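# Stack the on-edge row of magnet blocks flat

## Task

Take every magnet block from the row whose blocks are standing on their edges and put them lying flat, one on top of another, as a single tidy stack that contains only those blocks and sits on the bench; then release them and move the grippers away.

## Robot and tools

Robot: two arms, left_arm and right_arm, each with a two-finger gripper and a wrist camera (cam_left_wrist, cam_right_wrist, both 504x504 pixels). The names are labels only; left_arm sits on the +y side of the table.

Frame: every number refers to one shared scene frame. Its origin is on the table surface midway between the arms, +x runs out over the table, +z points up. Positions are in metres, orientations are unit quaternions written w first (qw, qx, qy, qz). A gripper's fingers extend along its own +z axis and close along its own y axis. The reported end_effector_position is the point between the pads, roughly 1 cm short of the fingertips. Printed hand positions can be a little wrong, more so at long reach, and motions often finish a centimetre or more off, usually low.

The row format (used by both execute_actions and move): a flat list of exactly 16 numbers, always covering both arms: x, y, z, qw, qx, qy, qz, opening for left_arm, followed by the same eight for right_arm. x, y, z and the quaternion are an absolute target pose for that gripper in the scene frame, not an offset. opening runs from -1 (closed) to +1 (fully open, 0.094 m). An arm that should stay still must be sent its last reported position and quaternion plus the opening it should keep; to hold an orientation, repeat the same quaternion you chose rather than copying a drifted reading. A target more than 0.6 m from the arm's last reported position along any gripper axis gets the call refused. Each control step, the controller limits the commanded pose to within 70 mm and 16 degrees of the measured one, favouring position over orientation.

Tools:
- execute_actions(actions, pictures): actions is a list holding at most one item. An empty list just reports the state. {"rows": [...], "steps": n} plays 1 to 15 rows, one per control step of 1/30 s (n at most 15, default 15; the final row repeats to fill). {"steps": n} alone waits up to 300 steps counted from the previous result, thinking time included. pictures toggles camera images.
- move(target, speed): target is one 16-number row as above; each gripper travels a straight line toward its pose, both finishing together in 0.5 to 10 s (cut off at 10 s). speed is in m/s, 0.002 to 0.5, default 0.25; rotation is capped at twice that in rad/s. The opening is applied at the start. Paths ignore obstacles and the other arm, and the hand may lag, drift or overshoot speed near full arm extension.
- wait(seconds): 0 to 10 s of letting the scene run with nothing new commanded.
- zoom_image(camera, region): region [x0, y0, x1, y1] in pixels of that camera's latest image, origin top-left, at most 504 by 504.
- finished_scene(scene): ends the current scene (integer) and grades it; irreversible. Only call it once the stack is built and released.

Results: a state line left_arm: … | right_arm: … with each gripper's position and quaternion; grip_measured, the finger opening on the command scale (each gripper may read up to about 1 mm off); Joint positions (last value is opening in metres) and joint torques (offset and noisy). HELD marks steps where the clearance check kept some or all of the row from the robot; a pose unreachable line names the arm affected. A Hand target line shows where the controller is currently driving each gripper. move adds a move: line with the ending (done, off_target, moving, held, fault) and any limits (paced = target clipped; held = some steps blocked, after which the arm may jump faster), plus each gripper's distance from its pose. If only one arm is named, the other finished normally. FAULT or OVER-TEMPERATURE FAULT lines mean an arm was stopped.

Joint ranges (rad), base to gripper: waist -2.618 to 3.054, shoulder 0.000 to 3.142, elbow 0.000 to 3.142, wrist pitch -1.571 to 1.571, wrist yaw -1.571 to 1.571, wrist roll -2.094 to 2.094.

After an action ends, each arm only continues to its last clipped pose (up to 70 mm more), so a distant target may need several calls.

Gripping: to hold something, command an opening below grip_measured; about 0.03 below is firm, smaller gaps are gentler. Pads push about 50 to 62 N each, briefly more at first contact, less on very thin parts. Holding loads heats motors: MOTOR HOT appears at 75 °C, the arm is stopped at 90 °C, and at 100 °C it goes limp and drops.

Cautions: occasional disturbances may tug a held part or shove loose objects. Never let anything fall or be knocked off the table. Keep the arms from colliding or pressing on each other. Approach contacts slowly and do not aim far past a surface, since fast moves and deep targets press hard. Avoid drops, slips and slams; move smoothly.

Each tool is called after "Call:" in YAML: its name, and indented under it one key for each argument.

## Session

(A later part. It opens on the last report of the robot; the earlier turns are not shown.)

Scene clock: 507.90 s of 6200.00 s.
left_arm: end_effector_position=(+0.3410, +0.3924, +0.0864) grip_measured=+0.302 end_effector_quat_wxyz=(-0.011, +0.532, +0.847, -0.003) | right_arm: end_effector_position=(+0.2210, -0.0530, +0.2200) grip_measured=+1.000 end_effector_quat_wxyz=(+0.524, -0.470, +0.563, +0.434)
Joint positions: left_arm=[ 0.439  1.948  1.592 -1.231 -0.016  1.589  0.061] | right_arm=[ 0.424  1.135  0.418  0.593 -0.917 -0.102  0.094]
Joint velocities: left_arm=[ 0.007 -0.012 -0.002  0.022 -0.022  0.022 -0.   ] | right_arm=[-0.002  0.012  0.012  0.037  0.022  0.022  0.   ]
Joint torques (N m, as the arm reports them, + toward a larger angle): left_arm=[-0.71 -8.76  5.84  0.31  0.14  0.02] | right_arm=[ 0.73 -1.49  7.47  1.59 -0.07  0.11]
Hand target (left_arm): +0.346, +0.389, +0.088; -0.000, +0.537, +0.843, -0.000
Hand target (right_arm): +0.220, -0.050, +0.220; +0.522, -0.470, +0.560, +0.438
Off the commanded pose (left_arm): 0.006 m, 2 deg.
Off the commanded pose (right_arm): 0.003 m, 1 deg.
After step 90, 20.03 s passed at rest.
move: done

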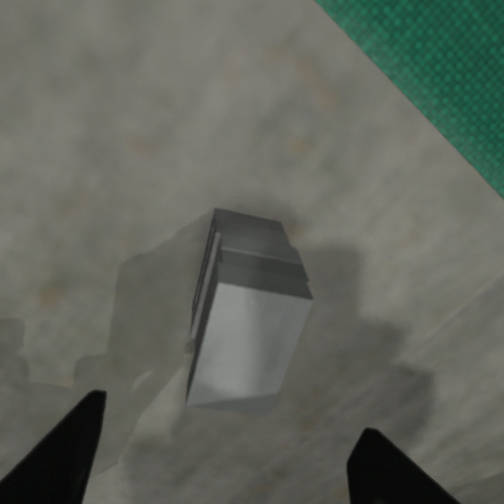

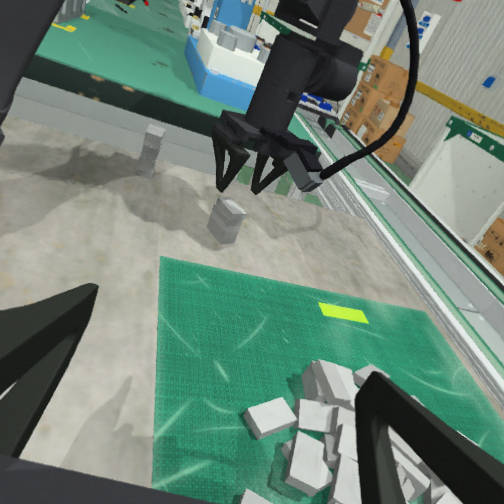

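Call:
move:
  target: [0.347,0.388,0.032,0,0.537,0.843,0,0.3,0.22,-0.05,0.22,0.5224,-0.470,0.560,0.4385,1]
  speed: 0.06

Call:
zoom_image:
  camera: "cam_right_wrist"
  region: [180,140,300,260]

Scene clock: 512.20 s of 6200.00 s.
left_arm: end_effector_position=(+0.3416, +0.3927, +0.0312) grip_measured=+0.302 end_effector_quat_wxyz=(-0.010, +0.532, +0.847, -0.002) | right_arm: end_effector_position=(+0.2210, -0.0530, +0.2200) grip_measured=+1.000 end_effector_quat_wxyz=(+0.524, -0.470, +0.563, +0.434)
Joint positions: left_arm=[ 0.439  1.995  1.433 -1.023 -0.016  1.589  0.061] | right_arm=[ 0.424  1.135  0.418  0.593 -0.917 -0.102  0.094]
Joint velocities: left_arm=[ 0.012 -0.002  0.002  0.007  0.007 -0.022 -0.   ] | right_arm=[-0.017  0.012  0.002  0.022 -0.037 -0.007  0.   ]
Joint torques (N m, as the arm reports them, + toward a larger angle): left_arm=[-1.   -8.78  5.52  0.3   0.14 -0.01] | right_arm=[ 0.71 -1.49  7.39  1.59 -0.09  0.11]
Hand target (left_arm): +0.347, +0.388, +0.032; -0.000, +0.537, +0.843, -0.000
Hand target (right_arm): +0.220, -0.050, +0.220; +0.522, -0.470, +0.560, +0.438
Off the commanded pose (left_arm): 0.007 m, 1 deg.
Off the commanded pose (right_arm): 0.003 m, 1 deg.
move: done

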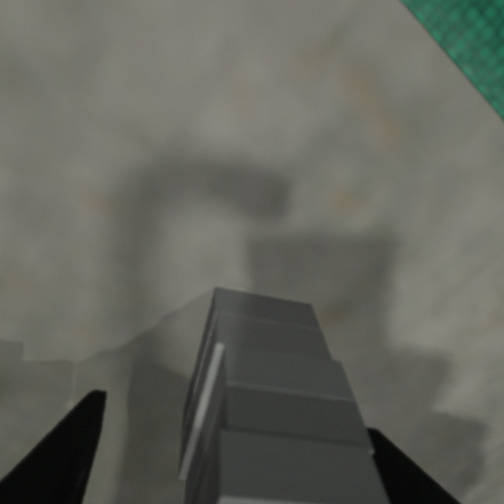

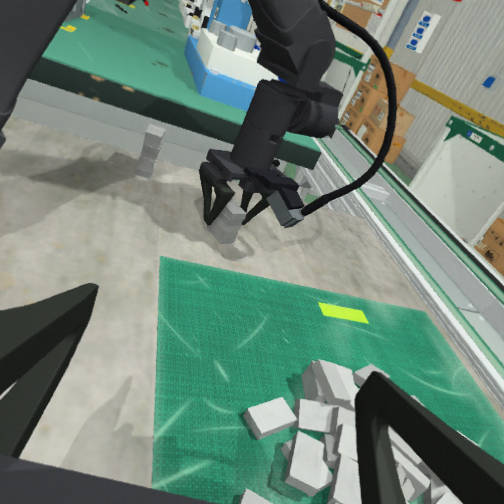

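Region (180, 140, 300, 260) of cam_right_wrist's 504x504 image, scaled by 4.200, with more detail than that image has.

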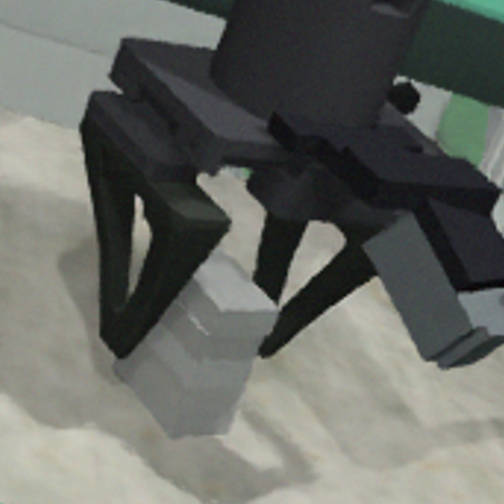

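Call:
move:
  target: [0.347,0.388,0.022,0,0.537,0.843,0,0.3,0.22,-0.05,0.22,0.5224,-0.470,0.560,0.4385,1]
  speed: 0.03

Call:
execute_actions:
  actions:
    - {"rows":[[0.347,0.388,0.022,0,0.537,0.843,0,0.1,0.22,-0.05,0.22,0.5224,-0.470,0.560,0.4385,1],[0.347,0.388,0.022,0,0.537,0.843,0,0.1,0.22,-0.05,0.22,0.5224,-0.470,0.560,0.4385,1],[0.347,0.388,0.022,0,0.537,0.843,0,0.1,0.22,-0.05,0.22,0.5224,-0.470,0.560,0.4385,1],[0.347,0.388,0.022,0,0.537,0.843,0,0.0,0.22,-0.05,0.22,0.5224,-0.470,0.560,0.4385,1],[0.347,0.388,0.022,0,0.537,0.843,0,0.0,0.22,-0.05,0.22,0.5224,-0.470,0.560,0.4385,1],[0.347,0.388,0.022,0,0.537,0.843,0,0.0,0.22,-0.05,0.22,0.5224,-0.470,0.560,0.4385,1],[0.347,0.388,0.022,0,0.537,0.843,0,-0.1,0.22,-0.05,0.22,0.5224,-0.470,0.560,0.4385,1],[0.347,0.388,0.022,0,0.537,0.843,0,-0.1,0.22,-0.05,0.22,0.5224,-0.470,0.560,0.4385,1],[0.347,0.388,0.022,0,0.537,0.843,0,-0.1,0.22,-0.05,0.22,0.5224,-0.470,0.560,0.4385,1],[0.347,0.388,0.022,0,0.537,0.843,0,-0.2,0.22,-0.05,0.22,0.5224,-0.470,0.560,0.4385,1],[0.347,0.388,0.022,0,0.537,0.843,0,-0.2,0.22,-0.05,0.22,0.5224,-0.470,0.560,0.4385,1],[0.347,0.388,0.022,0,0.537,0.843,0,-0.2,0.22,-0.05,0.22,0.5224,-0.470,0.560,0.4385,1],[0.347,0.388,0.022,0,0.537,0.843,0,-0.3,0.22,-0.05,0.22,0.5224,-0.470,0.560,0.4385,1]],"steps":15}

Scene clock: 528.00 s of 6200.00 s.
left_arm: end_effector_position=(+0.3426, +0.3933, +0.0228) grip_measured=+0.302 end_effector_quat_wxyz=(-0.009, +0.532, +0.847, +0.000) | right_arm: end_effector_position=(+0.2210, -0.0530, +0.2200) grip_measured=+1.000 end_effector_quat_wxyz=(+0.524, -0.470, +0.563, +0.434)
Joint positions: left_arm=[ 0.439  2.005  1.412 -0.988 -0.016  1.589  0.061] | right_arm=[ 0.424  1.135  0.418  0.593 -0.917 -0.102  0.094]
Joint velocities: left_arm=[-0.007 -0.012  0.017 -0.022 -0.022  0.022  0.   ] | right_arm=[ 0.007  0.007  0.002  0.022 -0.037 -0.066  0.   ]
Joint torques (N m, as the arm reports them, + toward a larger angle): left_arm=[-0.98 -8.58  5.14  0.32  0.14  0.01] | right_arm=[ 0.82 -1.57  7.45  1.6  -0.07  0.11]
Hand target (left_arm): +0.347, +0.388, +0.022; -0.000, +0.537, +0.843, -0.000
Hand target (right_arm): +0.220, -0.050, +0.220; +0.522, -0.470, +0.560, +0.438
Off the commanded pose (left_arm): 0.007 m, 1 deg.
Off the commanded pose (right_arm): 0.003 m, 1 deg.
After step 90, 11.97 s passed at rest.
move: done

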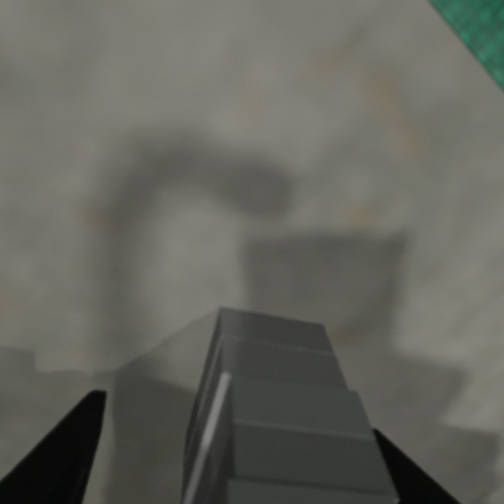

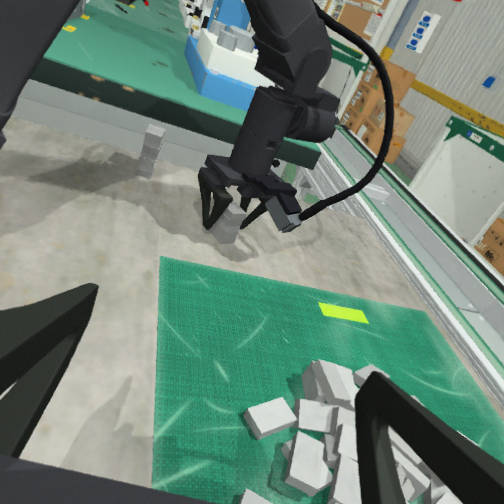

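Scene clock: 528.50 s of 6200.00 s.
left_arm: end_effector_position=(+0.3429, +0.3934, +0.0228) grip_measured=-0.296 end_effector_quat_wxyz=(-0.009, +0.532, +0.847, +0.001) | right_arm: end_effector_position=(+0.2210, -0.0530, +0.2200) grip_measured=+1.000 end_effector_quat_wxyz=(+0.524, -0.470, +0.563, +0.434)
Joint positions: left_arm=[ 0.439  2.005  1.412 -0.986 -0.016  1.589  0.033] | right_arm=[ 0.424  1.135  0.418  0.593 -0.917 -0.102  0.094]
Joint velocities: left_arm=[-0.017  0.007 -0.012 -0.081 -0.022  0.022 -0.005] | right_arm=[-0.002  0.002  0.002  0.051 -0.066  0.022  0.   ]
Joint torques (N m, as the arm reports them, + toward a larger angle): left_arm=[-1.04 -8.58  5.23  0.32  0.15 -0.01] | right_arm=[ 0.87 -1.52  7.4   1.6  -0.08  0.11]
Hand target (left_arm): +0.347, +0.388, +0.022; -0.000, +0.537, +0.843, -0.000
Hand target (right_arm): +0.220, -0.050, +0.220; +0.522, -0.470, +0.560, +0.438
Off the commanded pose (left_arm): 0.007 m, 1 deg.
Off the commanded pose (right_arm): 0.003 m, 1 deg.
Steps of this call (steps 1 to 15: all 15 steps of this action). Readings (end_effector_position):
1: left_arm (+0.3427, +0.3933, +0.0228) | right_arm (+0.2210, -0.0530, +0.2200)
2: left_arm (+0.3427, +0.3933, +0.0228) | right_arm (+0.2210, -0.0530, +0.2200)
4: left_arm (+0.3428, +0.3933, +0.0228) | right_arm (+0.2210, -0.0530, +0.2200)
8: left_arm (+0.3429, +0.3934, +0.0228) | right_arm (+0.2210, -0.0530, +0.2200)
15: the state above

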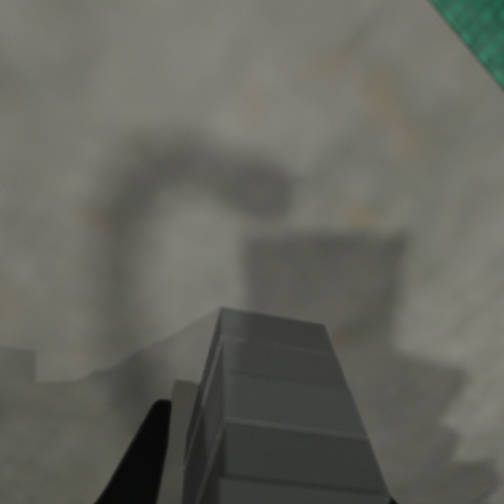

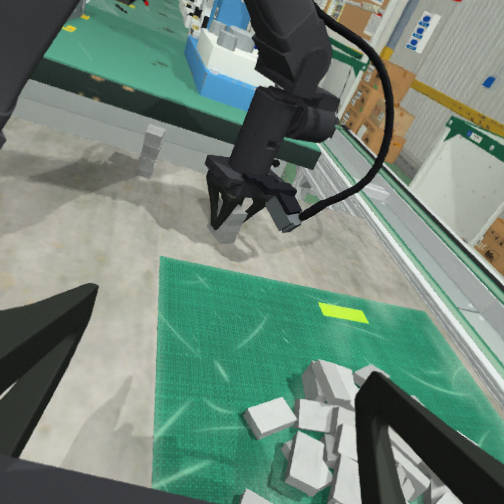

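Call:
execute_actions:
  actions:
    - {"rows":[[0.347,0.388,0.022,0,0.537,0.843,0,-0.35,0.22,-0.05,0.22,0.5224,-0.470,0.560,0.4385,1],[0.347,0.388,0.022,0,0.537,0.843,0,-0.35,0.22,-0.05,0.22,0.5224,-0.470,0.560,0.4385,1],[0.347,0.388,0.022,0,0.537,0.843,0,-0.35,0.22,-0.05,0.22,0.5224,-0.470,0.560,0.4385,1],[0.347,0.388,0.022,0,0.537,0.843,0,-0.40,0.22,-0.05,0.22,0.5224,-0.470,0.560,0.4385,1],[0.347,0.388,0.022,0,0.537,0.843,0,-0.40,0.22,-0.05,0.22,0.5224,-0.470,0.560,0.4385,1],[0.347,0.388,0.022,0,0.537,0.843,0,-0.40,0.22,-0.05,0.22,0.5224,-0.470,0.560,0.4385,1],[0.347,0.388,0.022,0,0.537,0.843,0,-0.44,0.22,-0.05,0.22,0.5224,-0.470,0.560,0.4385,1],[0.347,0.388,0.022,0,0.537,0.843,0,-0.44,0.22,-0.05,0.22,0.5224,-0.470,0.560,0.4385,1],[0.347,0.388,0.022,0,0.537,0.843,0,-0.44,0.22,-0.05,0.22,0.5224,-0.470,0.560,0.4385,1],[0.347,0.388,0.022,0,0.537,0.843,0,-0.48,0.22,-0.05,0.22,0.5224,-0.470,0.560,0.4385,1],[0.347,0.388,0.022,0,0.537,0.843,0,-0.48,0.22,-0.05,0.22,0.5224,-0.470,0.560,0.4385,1],[0.347,0.388,0.022,0,0.537,0.843,0,-0.48,0.22,-0.05,0.22,0.5224,-0.470,0.560,0.4385,1],[0.347,0.388,0.022,0,0.537,0.843,0,-0.525,0.22,-0.05,0.22,0.5224,-0.470,0.560,0.4385,1]],"steps":15}

Call:
execute_actions:
  actions:
    - {"rows":[[0.347,0.388,0.022,0,0.537,0.843,0,-0.525,0.22,-0.05,0.22,0.5224,-0.470,0.560,0.4385,1]],"steps":12}

Scene clock: 536.23 s of 6200.00 s.
left_arm: end_effector_position=(+0.3424, +0.3932, +0.0228) grip_measured=-0.475 end_effector_quat_wxyz=(-0.009, +0.532, +0.847, -0.000) | right_arm: end_effector_position=(+0.2210, -0.0530, +0.2200) grip_measured=+1.000 end_effector_quat_wxyz=(+0.524, -0.470, +0.563, +0.434)
Joint positions: left_arm=[ 0.439  2.005  1.412 -0.988 -0.016  1.589  0.025] | right_arm=[ 0.424  1.135  0.418  0.593 -0.917 -0.102  0.094]
Joint velocities: left_arm=[-0.007  0.017 -0.002 -0.037 -0.007  0.037 -0.   ] | right_arm=[ 0.007 -0.012 -0.007  0.022  0.022 -0.051  0.   ]
Joint torques (N m, as the arm reports them, + toward a larger angle): left_arm=[-0.99 -8.66  5.19  0.35  0.13  0.  ] | right_arm=[ 0.76 -1.5   7.42  1.58 -0.06  0.14]
Hand target (left_arm): +0.347, +0.388, +0.022; -0.000, +0.537, +0.843, -0.000
Hand target (right_arm): +0.220, -0.050, +0.220; +0.522, -0.470, +0.560, +0.438
Off the commanded pose (left_arm): 0.007 m, 1 deg.
Off the commanded pose (right_arm): 0.003 m, 1 deg.
Steps of this call (steps 1 to 90: nothing new was sent; then 4.23 s passed at rest; steps 91 to 105: all 15 steps of this action). Readings (end_effector_position):
91: left_arm (+0.3428, +0.3933, +0.0228) | right_arm (+0.2210, -0.0530, +0.2200)
92: left_arm (+0.3427, +0.3933, +0.0228) | right_arm (+0.2210, -0.0530, +0.2200)
94: left_arm (+0.3426, +0.3933, +0.0228) | right_arm (+0.2210, -0.0530, +0.2200)
98: left_arm (+0.3425, +0.3932, +0.0228) | right_arm (+0.2210, -0.0530, +0.2200)
105: the state above

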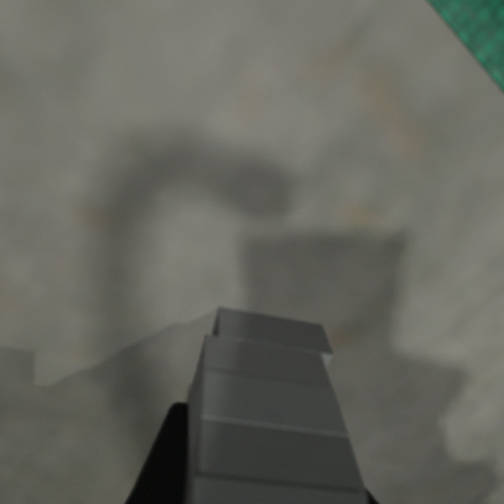

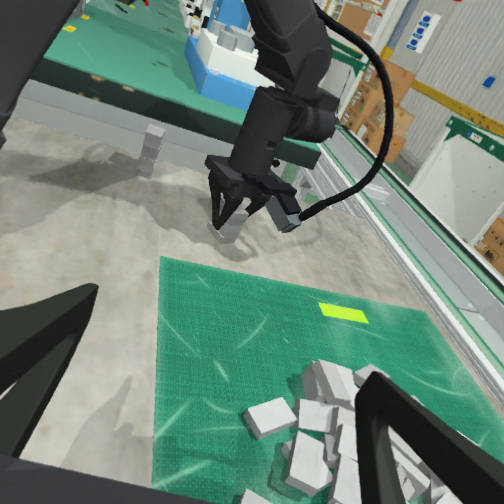

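Scene clock: 536.63 s of 6200.00 s.
left_arm: end_effector_position=(+0.3424, +0.3932, +0.0228) grip_measured=-0.475 end_effector_quat_wxyz=(-0.009, +0.532, +0.847, -0.000) | right_arm: end_effector_position=(+0.2210, -0.0530, +0.2200) grip_measured=+1.000 end_effector_quat_wxyz=(+0.524, -0.470, +0.563, +0.434)
Joint positions: left_arm=[ 0.439  2.005  1.412 -0.988 -0.016  1.589  0.025] | right_arm=[ 0.424  1.135  0.418  0.593 -0.917 -0.102  0.094]
Joint velocities: left_arm=[ 0.007 -0.002 -0.007  0.007 -0.081 -0.022  0.001] | right_arm=[ 0.002 -0.002 -0.002 -0.051  0.007 -0.007  0.   ]
Joint torques (N m, as the arm reports them, + toward a larger angle): left_arm=[-0.99 -8.63  5.17  0.36  0.13  0.02] | right_arm=[ 0.77 -1.51  7.45  1.59 -0.06  0.11]
Hand target (left_arm): +0.347, +0.388, +0.022; -0.000, +0.537, +0.843, -0.000
Hand target (right_arm): +0.220, -0.050, +0.220; +0.522, -0.470, +0.560, +0.438
Off the commanded pose (left_arm): 0.007 m, 1 deg.
Off the commanded pose (right_arm): 0.003 m, 1 deg.
Steps of this call (steps 1 to 12: all 12 steps of this action). Readings (end_effector_position):
1: left_arm (+0.3424, +0.3932, +0.0228) | right_arm (+0.2210, -0.0530, +0.2200)
2: left_arm (+0.3424, +0.3932, +0.0228) | right_arm (+0.2210, -0.0530, +0.2200)
4: left_arm (+0.3424, +0.3932, +0.0228) | right_arm (+0.2210, -0.0530, +0.2200)
8: left_arm (+0.3424, +0.3932, +0.0228) | right_arm (+0.2210, -0.0530, +0.2200)
12: the state above

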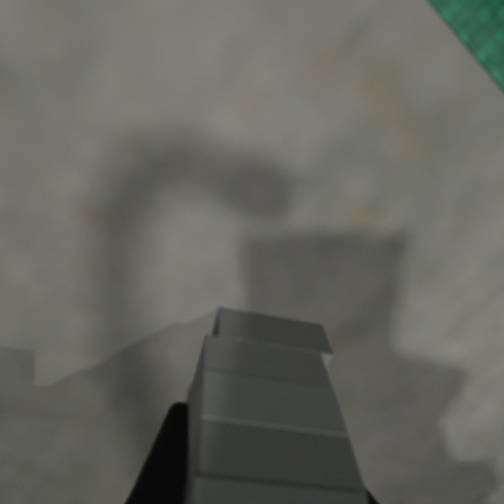

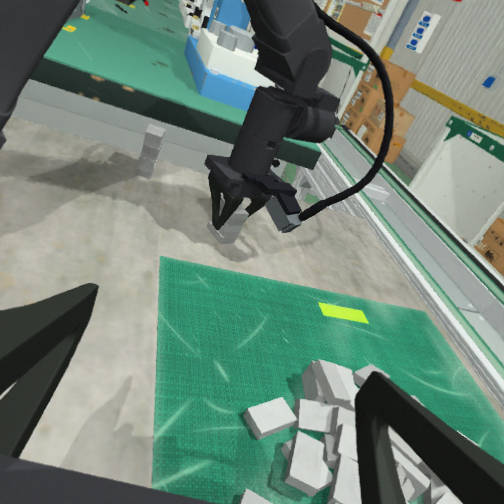

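Call:
move:
  target: [0.347,0.388,0.022,0,0.537,0.843,0,-0.25,0.22,-0.05,0.22,0.5224,-0.470,0.560,0.4385,1]
  speed: 0.02

Call:
move:
  target: [0.347,0.388,0.015,0,0.537,0.843,0,-0.25,0.22,-0.05,0.22,0.5224,-0.470,0.560,0.4385,1]
  speed: 0.02

Call:
zoom_image:
  camera: "cam_right_wrist"
  region: [190,170,280,260]

Scene clock: 546.20 s of 6200.00 s.
left_arm: end_effector_position=(+0.3429, +0.3934, +0.0228) grip_measured=-0.252 end_effector_quat_wxyz=(-0.009, +0.532, +0.847, +0.001) | right_arm: end_effector_position=(+0.2210, -0.0530, +0.2200) grip_measured=+1.000 end_effector_quat_wxyz=(+0.524, -0.470, +0.563, +0.434)
Joint positions: left_arm=[ 0.439  2.005  1.412 -0.986 -0.016  1.589  0.035] | right_arm=[ 0.424  1.135  0.418  0.593 -0.917 -0.102  0.094]
Joint velocities: left_arm=[-0.007  0.002  0.002  0.022  0.007 -0.007  0.   ] | right_arm=[-0.002 -0.012  0.002  0.022  0.037  0.007  0.   ]
Joint torques (N m, as the arm reports them, + toward a larger angle): left_arm=[-1.   -8.61  5.21  0.31  0.14  0.01] | right_arm=[ 0.78 -1.51  7.37  1.58 -0.07  0.12]
Hand target (left_arm): +0.347, +0.388, +0.022; -0.000, +0.537, +0.843, +0.000
Hand target (right_arm): +0.220, -0.050, +0.220; +0.522, -0.470, +0.560, +0.438
Off the commanded pose (left_arm): 0.007 m, 1 deg.
Off the commanded pose (right_arm): 0.003 m, 1 deg.
After step 90, 5.77 s passed at rest.
move: done

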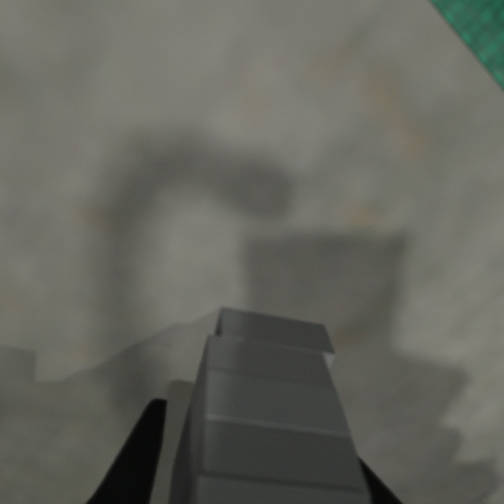

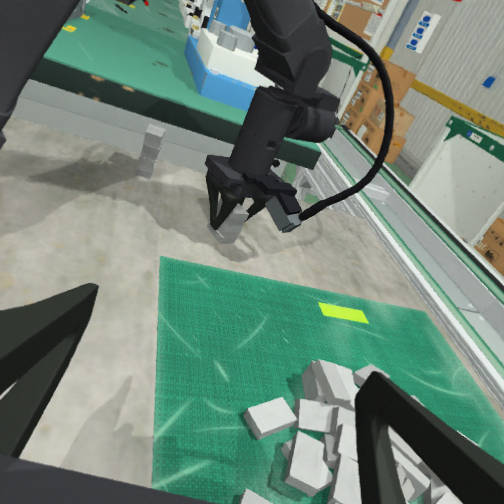

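Scene clock: 547.13 s of 6200.00 s.
left_arm: end_effector_position=(+0.3426, +0.3933, +0.0157) grip_measured=-0.252 end_effector_quat_wxyz=(-0.009, +0.532, +0.847, +0.000) | right_arm: end_effector_position=(+0.2210, -0.0530, +0.2200) grip_measured=+1.000 end_effector_quat_wxyz=(+0.524, -0.470, +0.563, +0.434)
Joint positions: left_arm=[ 0.439  2.014  1.396 -0.962 -0.016  1.589  0.035] | right_arm=[ 0.424  1.135  0.418  0.593 -0.917 -0.102  0.094]
Joint velocities: left_arm=[-0.002  0.007 -0.007  0.051  0.022 -0.051  0.   ] | right_arm=[ 0.017  0.007 -0.012  0.007  0.007  0.007  0.   ]
Joint torques (N m, as the arm reports them, + toward a larger angle): left_arm=[-0.99 -8.68  5.14  0.32  0.15 -0.01] | right_arm=[ 0.75 -1.48  7.36  1.59 -0.08  0.1 ]
Hand target (left_arm): +0.347, +0.388, +0.015; -0.000, +0.537, +0.843, -0.000
Hand target (right_arm): +0.220, -0.050, +0.220; +0.522, -0.470, +0.560, +0.438
Off the commanded pose (left_arm): 0.007 m, 1 deg.
Off the commanded pose (right_arm): 0.003 m, 1 deg.
move: done

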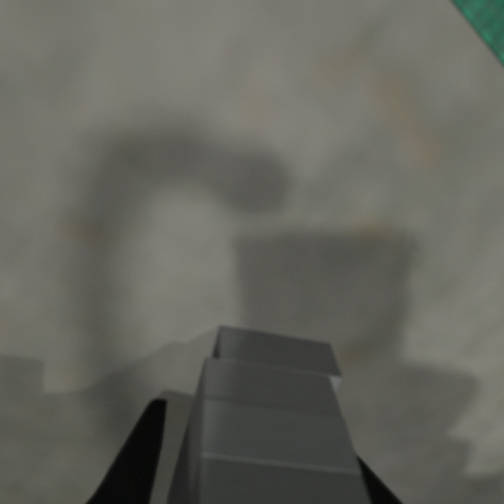

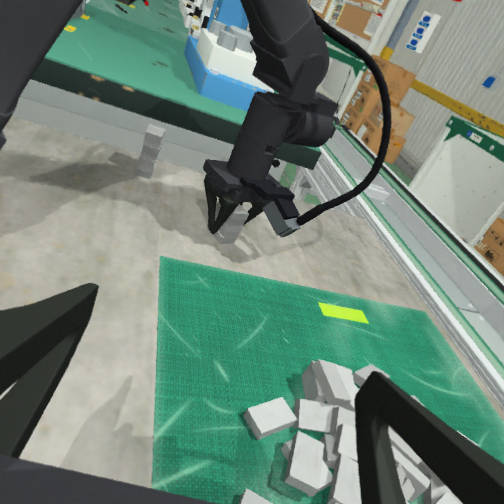

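Region (190, 170, 280, 260) of cam_right_wrist's 504x504 image, scaled by 5.600, with more detail than that image has.

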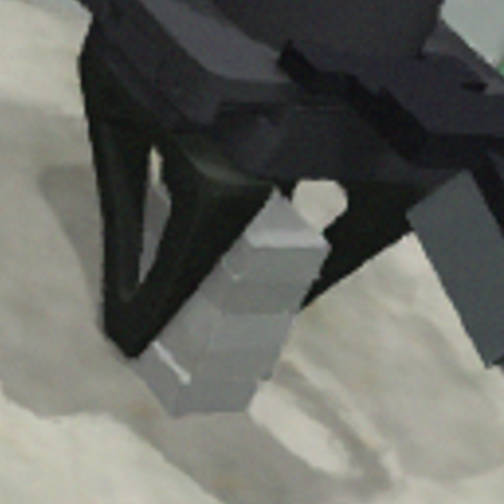

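Call:
execute_actions:
  actions:
    - {"rows":[[0.347,0.388,0.015,0,0.537,0.843,0,-0.33,0.22,-0.05,0.22,0.5224,-0.470,0.560,0.4385,1],[0.347,0.388,0.015,0,0.537,0.843,0,-0.33,0.22,-0.05,0.22,0.5224,-0.470,0.560,0.4385,1],[0.347,0.388,0.015,0,0.537,0.843,0,-0.33,0.22,-0.05,0.22,0.5224,-0.470,0.560,0.4385,1],[0.347,0.388,0.015,0,0.537,0.843,0,-0.40,0.22,-0.05,0.22,0.5224,-0.470,0.560,0.4385,1],[0.347,0.388,0.015,0,0.537,0.843,0,-0.40,0.22,-0.05,0.22,0.5224,-0.470,0.560,0.4385,1],[0.347,0.388,0.015,0,0.537,0.843,0,-0.40,0.22,-0.05,0.22,0.5224,-0.470,0.560,0.4385,1],[0.347,0.388,0.015,0,0.537,0.843,0,-0.45,0.22,-0.05,0.22,0.5224,-0.470,0.560,0.4385,1],[0.347,0.388,0.015,0,0.537,0.843,0,-0.45,0.22,-0.05,0.22,0.5224,-0.470,0.560,0.4385,1],[0.347,0.388,0.015,0,0.537,0.843,0,-0.45,0.22,-0.05,0.22,0.5224,-0.470,0.560,0.4385,1],[0.347,0.388,0.015,0,0.537,0.843,0,-0.49,0.22,-0.05,0.22,0.5224,-0.470,0.560,0.4385,1],[0.347,0.388,0.015,0,0.537,0.843,0,-0.49,0.22,-0.05,0.22,0.5224,-0.470,0.560,0.4385,1],[0.347,0.388,0.015,0,0.537,0.843,0,-0.49,0.22,-0.05,0.22,0.5224,-0.470,0.560,0.4385,1],[0.347,0.388,0.015,0,0.537,0.843,0,-0.53,0.22,-0.05,0.22,0.5224,-0.470,0.560,0.4385,1]],"steps":15}

Call:
execute_actions:
  actions:
    - {"rows":[[0.347,0.388,0.015,0,0.537,0.843,0,-0.53,0.22,-0.05,0.22,0.5224,-0.470,0.560,0.4385,1]],"steps":12}

Scene clock: 554.30 s of 6200.00 s.
left_arm: end_effector_position=(+0.3416, +0.3927, +0.0157) grip_measured=-0.473 end_effector_quat_wxyz=(-0.010, +0.532, +0.847, -0.002) | right_arm: end_effector_position=(+0.2210, -0.0530, +0.2200) grip_measured=+1.000 end_effector_quat_wxyz=(+0.524, -0.470, +0.563, +0.434)
Joint positions: left_arm=[ 0.439  2.014  1.396 -0.967 -0.016  1.589  0.025] | right_arm=[ 0.424  1.135  0.418  0.593 -0.917 -0.102  0.094]
Joint velocities: left_arm=[-0.002  0.002 -0.022 -0.081 -0.022  0.007  0.   ] | right_arm=[ 0.032 -0.007  0.002 -0.081 -0.007 -0.022  0.   ]
Joint torques (N m, as the arm reports them, + toward a larger angle): left_arm=[-1.05 -8.77  5.17  0.38  0.12  0.01] | right_arm=[ 0.73 -1.51  7.47  1.57 -0.07  0.09]
Hand target (left_arm): +0.347, +0.388, +0.015; -0.000, +0.537, +0.843, -0.000
Hand target (right_arm): +0.220, -0.050, +0.220; +0.522, -0.470, +0.560, +0.438
Off the commanded pose (left_arm): 0.007 m, 1 deg.
Off the commanded pose (right_arm): 0.003 m, 1 deg.
Steps of this call (steps 1 to 90: nothing new was sent; then 3.67 s passed at rest; steps 91 to 105: all 15 steps of this action). Readings (end_effector_position):
91: left_arm (+0.3428, +0.3933, +0.0157) | right_arm (+0.2210, -0.0530, +0.2200)
92: left_arm (+0.3428, +0.3933, +0.0157) | right_arm (+0.2210, -0.0530, +0.2200)
94: left_arm (+0.3424, +0.3932, +0.0157) | right_arm (+0.2210, -0.0530, +0.2200)
98: left_arm (+0.3417, +0.3928, +0.0157) | right_arm (+0.2210, -0.0530, +0.2200)
105: the state above

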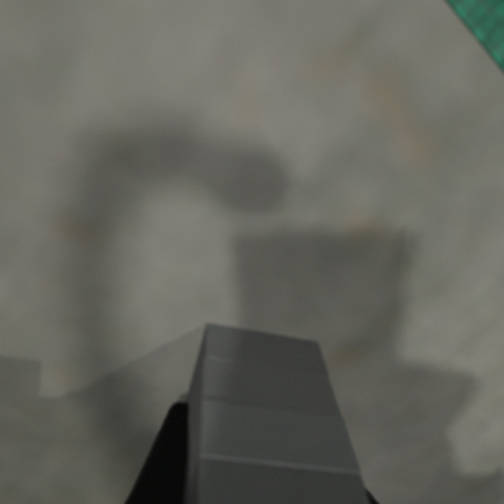

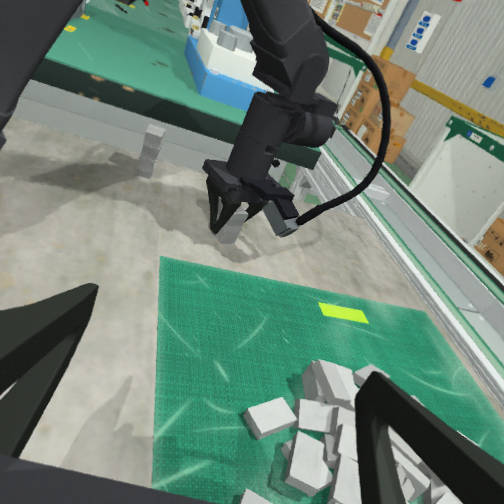

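Scene clock: 554.70 s of 6200.00 s.
left_arm: end_effector_position=(+0.3416, +0.3927, +0.0157) grip_measured=-0.473 end_effector_quat_wxyz=(-0.010, +0.532, +0.847, -0.002) | right_arm: end_effector_position=(+0.2210, -0.0530, +0.2200) grip_measured=+1.000 end_effector_quat_wxyz=(+0.524, -0.470, +0.563, +0.434)
Joint positions: left_arm=[ 0.439  2.014  1.396 -0.967 -0.016  1.589  0.025] | right_arm=[ 0.424  1.135  0.418  0.593 -0.917 -0.102  0.094]
Joint velocities: left_arm=[ 0.002 -0.032  0.002 -0.022  0.037 -0.007  0.   ] | right_arm=[-0.012 -0.017 -0.002 -0.037  0.037  0.007  0.   ]
Joint torques (N m, as the arm reports them, + toward a larger angle): left_arm=[-1.12 -8.71  5.15  0.36  0.14 -0.01] | right_arm=[ 0.73 -1.55  7.43  1.58 -0.09  0.11]
Hand target (left_arm): +0.347, +0.388, +0.015; -0.000, +0.537, +0.843, -0.000
Hand target (right_arm): +0.220, -0.050, +0.220; +0.522, -0.470, +0.560, +0.438
Off the commanded pose (left_arm): 0.007 m, 1 deg.
Off the commanded pose (right_arm): 0.003 m, 1 deg.
Steps of this call (steps 1 to 12: all 12 steps of this action). Readings (end_effector_position):
1: left_arm (+0.3416, +0.3927, +0.0157) | right_arm (+0.2210, -0.0530, +0.2200)
2: left_arm (+0.3416, +0.3927, +0.0157) | right_arm (+0.2210, -0.0530, +0.2200)
4: left_arm (+0.3416, +0.3927, +0.0157) | right_arm (+0.2210, -0.0530, +0.2200)
8: left_arm (+0.3416, +0.3927, +0.0157) | right_arm (+0.2210, -0.0530, +0.2200)
12: the state above

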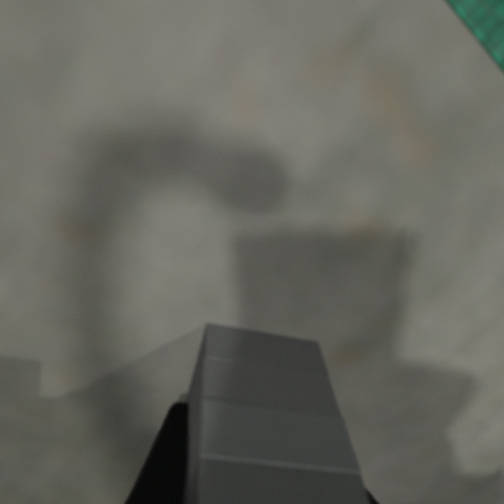

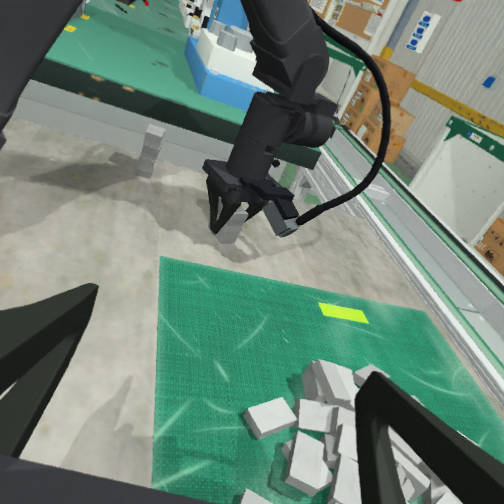

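Call:
move:
  target: [0.347,0.388,0.017,0,0.537,0.843,0,0.1,0.22,-0.05,0.22,0.5224,-0.470,0.560,0.4385,1]
  speed: 0.02

Call:
move:
  target: [0.347,0.389,0.13,0,0.537,0.843,0,0.1,0.22,-0.05,0.22,0.5224,-0.470,0.560,0.4385,1]
  speed: 0.1

Call:
zoom_image:
  camera: "cam_left_wrist"
  region: [150,160,330,370]

Call:
zoom_image:
  camera: "cam_right_wrist"
  region: [185,175,270,255]

Scene clock: 559.97 s of 6200.00 s.
left_arm: end_effector_position=(+0.3416, +0.3927, +0.0157) grip_measured=+0.098 end_effector_quat_wxyz=(-0.010, +0.532, +0.847, -0.002) | right_arm: end_effector_position=(+0.2210, -0.0530, +0.2200) grip_measured=+1.000 end_effector_quat_wxyz=(+0.524, -0.470, +0.563, +0.434)
Joint positions: left_arm=[ 0.439  2.014  1.396 -0.967 -0.016  1.589  0.052] | right_arm=[ 0.424  1.135  0.418  0.593 -0.917 -0.102  0.094]
Joint velocities: left_arm=[-0.012 -0.002 -0.007  0.007 -0.037 -0.051  0.001] | right_arm=[ 0.007 -0.017  0.007 -0.066 -0.037 -0.051  0.   ]
Joint torques (N m, as the arm reports them, + toward a larger angle): left_arm=[-1.04 -8.91  5.63  0.31  0.14 -0.01] | right_arm=[ 0.71 -1.51  7.38  1.59 -0.09  0.12]
Hand target (left_arm): +0.347, +0.388, +0.017; +0.000, +0.537, +0.843, -0.000
Hand target (right_arm): +0.220, -0.050, +0.220; +0.522, -0.470, +0.560, +0.438
Off the commanded pose (left_arm): 0.007 m, 1 deg.
Off the commanded pose (right_arm): 0.003 m, 1 deg.
After step 90, 1.43 s passed at rest.
move: done

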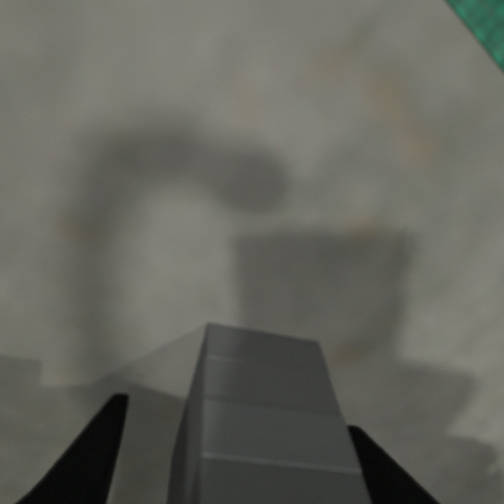

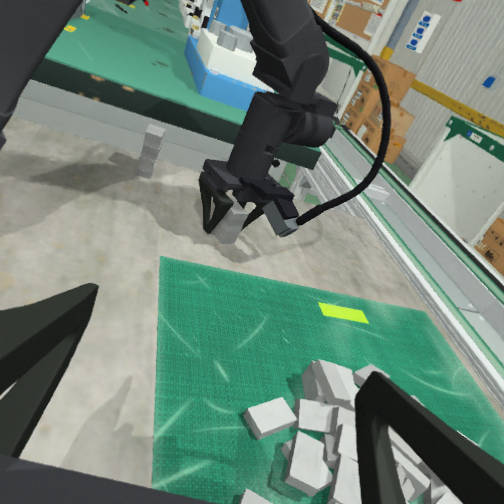

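Scene clock: 561.70 s of 6200.00 s.
left_arm: end_effector_position=(+0.3416, +0.3927, +0.1123) grip_measured=+0.098 end_effector_quat_wxyz=(-0.018, +0.532, +0.847, -0.014) | right_arm: end_effector_position=(+0.2210, -0.0530, +0.2200) grip_measured=+1.000 end_effector_quat_wxyz=(+0.524, -0.470, +0.563, +0.434)
Joint positions: left_arm=[ 0.439  1.97   1.724 -1.367 -0.016  1.589  0.052] | right_arm=[ 0.424  1.135  0.418  0.593 -0.917 -0.102  0.094]
Joint velocities: left_arm=[-0.012 -0.007 -0.002 -0.022 -0.022 -0.022 -0.001] | right_arm=[-0.002 -0.002  0.022 -0.007  0.066  0.037  0.   ]
Joint torques (N m, as the arm reports them, + toward a larger angle): left_arm=[ -0.79 -10.96   8.2    0.05   0.15   0.01] | right_arm=[ 0.74 -1.48  7.4   1.58 -0.07  0.11]
Hand target (left_arm): +0.346, +0.389, +0.130; +0.000, +0.537, +0.843, +0.000
Hand target (right_arm): +0.220, -0.050, +0.220; +0.522, -0.470, +0.560, +0.438
Off the commanded pose (left_arm): 0.019 m, 3 deg.
Off the commanded pose (right_arm): 0.003 m, 1 deg.
move: off_target (left_arm)

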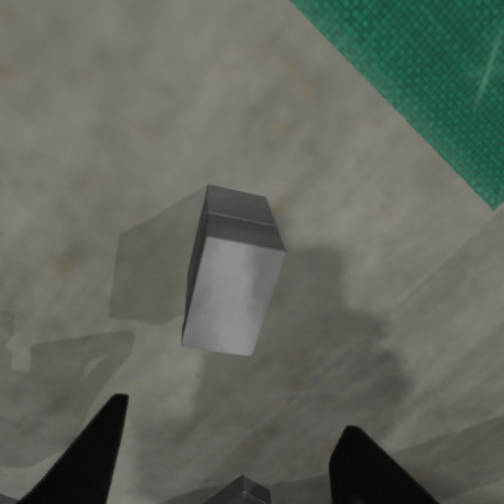

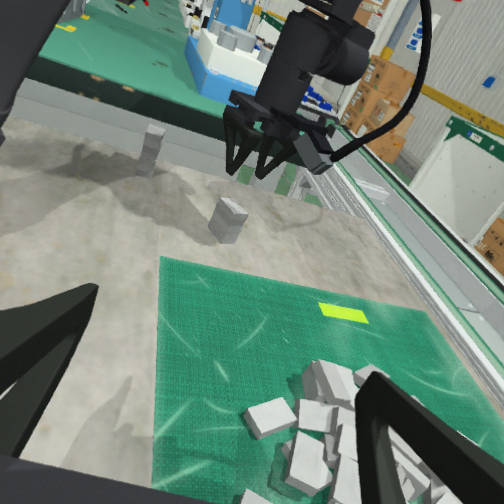

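Region (150, 160, 330, 370) of cam_left_wrist's 504x504 image, scaled by 2.400, with more detail than that image has; it fills the left 432 columns of this view, and the rest is white.

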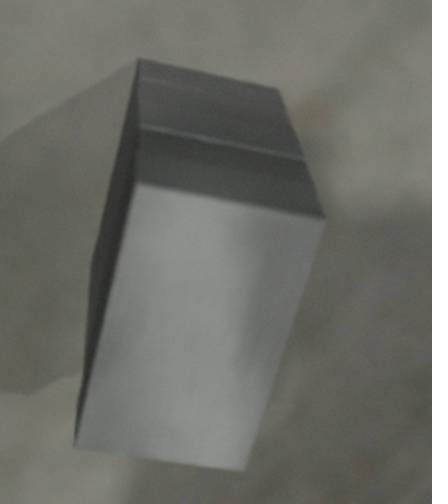

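Region (185, 175, 270, 255) of cam_right_wrist's 504x504 image, scaled by 5.929, with more detail than that image has; it fills the top 474 rows of this view, and the rest is white.

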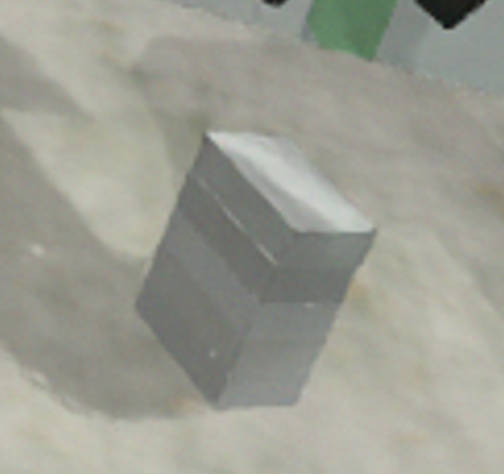

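Call:
move:
  target: [0.20,0.25,0.18,0,0.087,0.996,0,0.6,0.22,-0.05,0.22,0.5224,-0.470,0.560,0.4385,1]
  speed: 0.25

Scene clock: 571.27 s of 6200.00 s.
left_arm: end_effector_position=(+0.2040, +0.2532, +0.1787) grip_measured=+0.598 end_effector_quat_wxyz=(-0.005, +0.086, +0.996, +0.002) | right_arm: end_effector_position=(+0.2210, -0.0530, +0.2200) grip_measured=+1.000 end_effector_quat_wxyz=(+0.524, -0.470, +0.563, +0.434)
Joint positions: left_arm=[ 0.11   1.28   1.262 -1.563 -0.006  0.311  0.075] | right_arm=[ 0.424  1.135  0.418  0.593 -0.917 -0.102  0.094]
Joint velocities: left_arm=[-0.017  0.022 -0.007 -0.037  0.066 -0.022 -0.   ] | right_arm=[-0.027 -0.007 -0.002 -0.007  0.007 -0.095  0.   ]
Joint torques (N m, as the arm reports them, + toward a larger angle): left_arm=[-1.13 -4.09  5.45  0.17  0.02 -0.08] | right_arm=[ 0.76 -1.58  7.41  1.6  -0.06  0.1 ]
Hand target (left_arm): +0.201, +0.250, +0.182; +0.001, +0.087, +0.996, +0.002
Hand target (right_arm): +0.220, -0.050, +0.220; +0.522, -0.470, +0.560, +0.438
Off the commanded pose (left_arm): 0.005 m, 1 deg.
Off the commanded pose (right_arm): 0.003 m, 1 deg.
After step 90, 4.03 s passed at rest.
move: done

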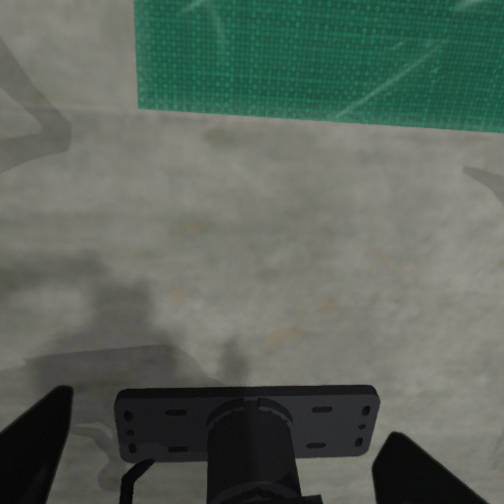

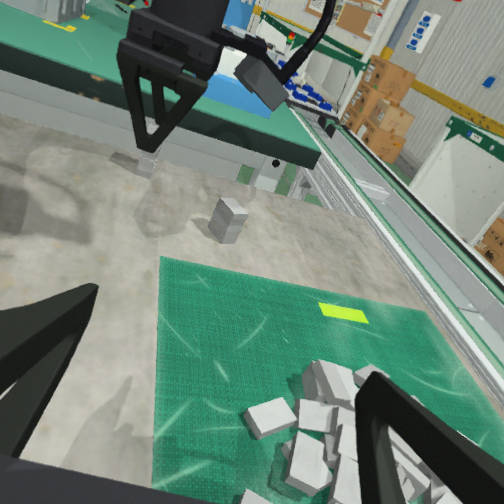

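Call:
finished_scene:
  scene: 2

The scene is finished: the task was done.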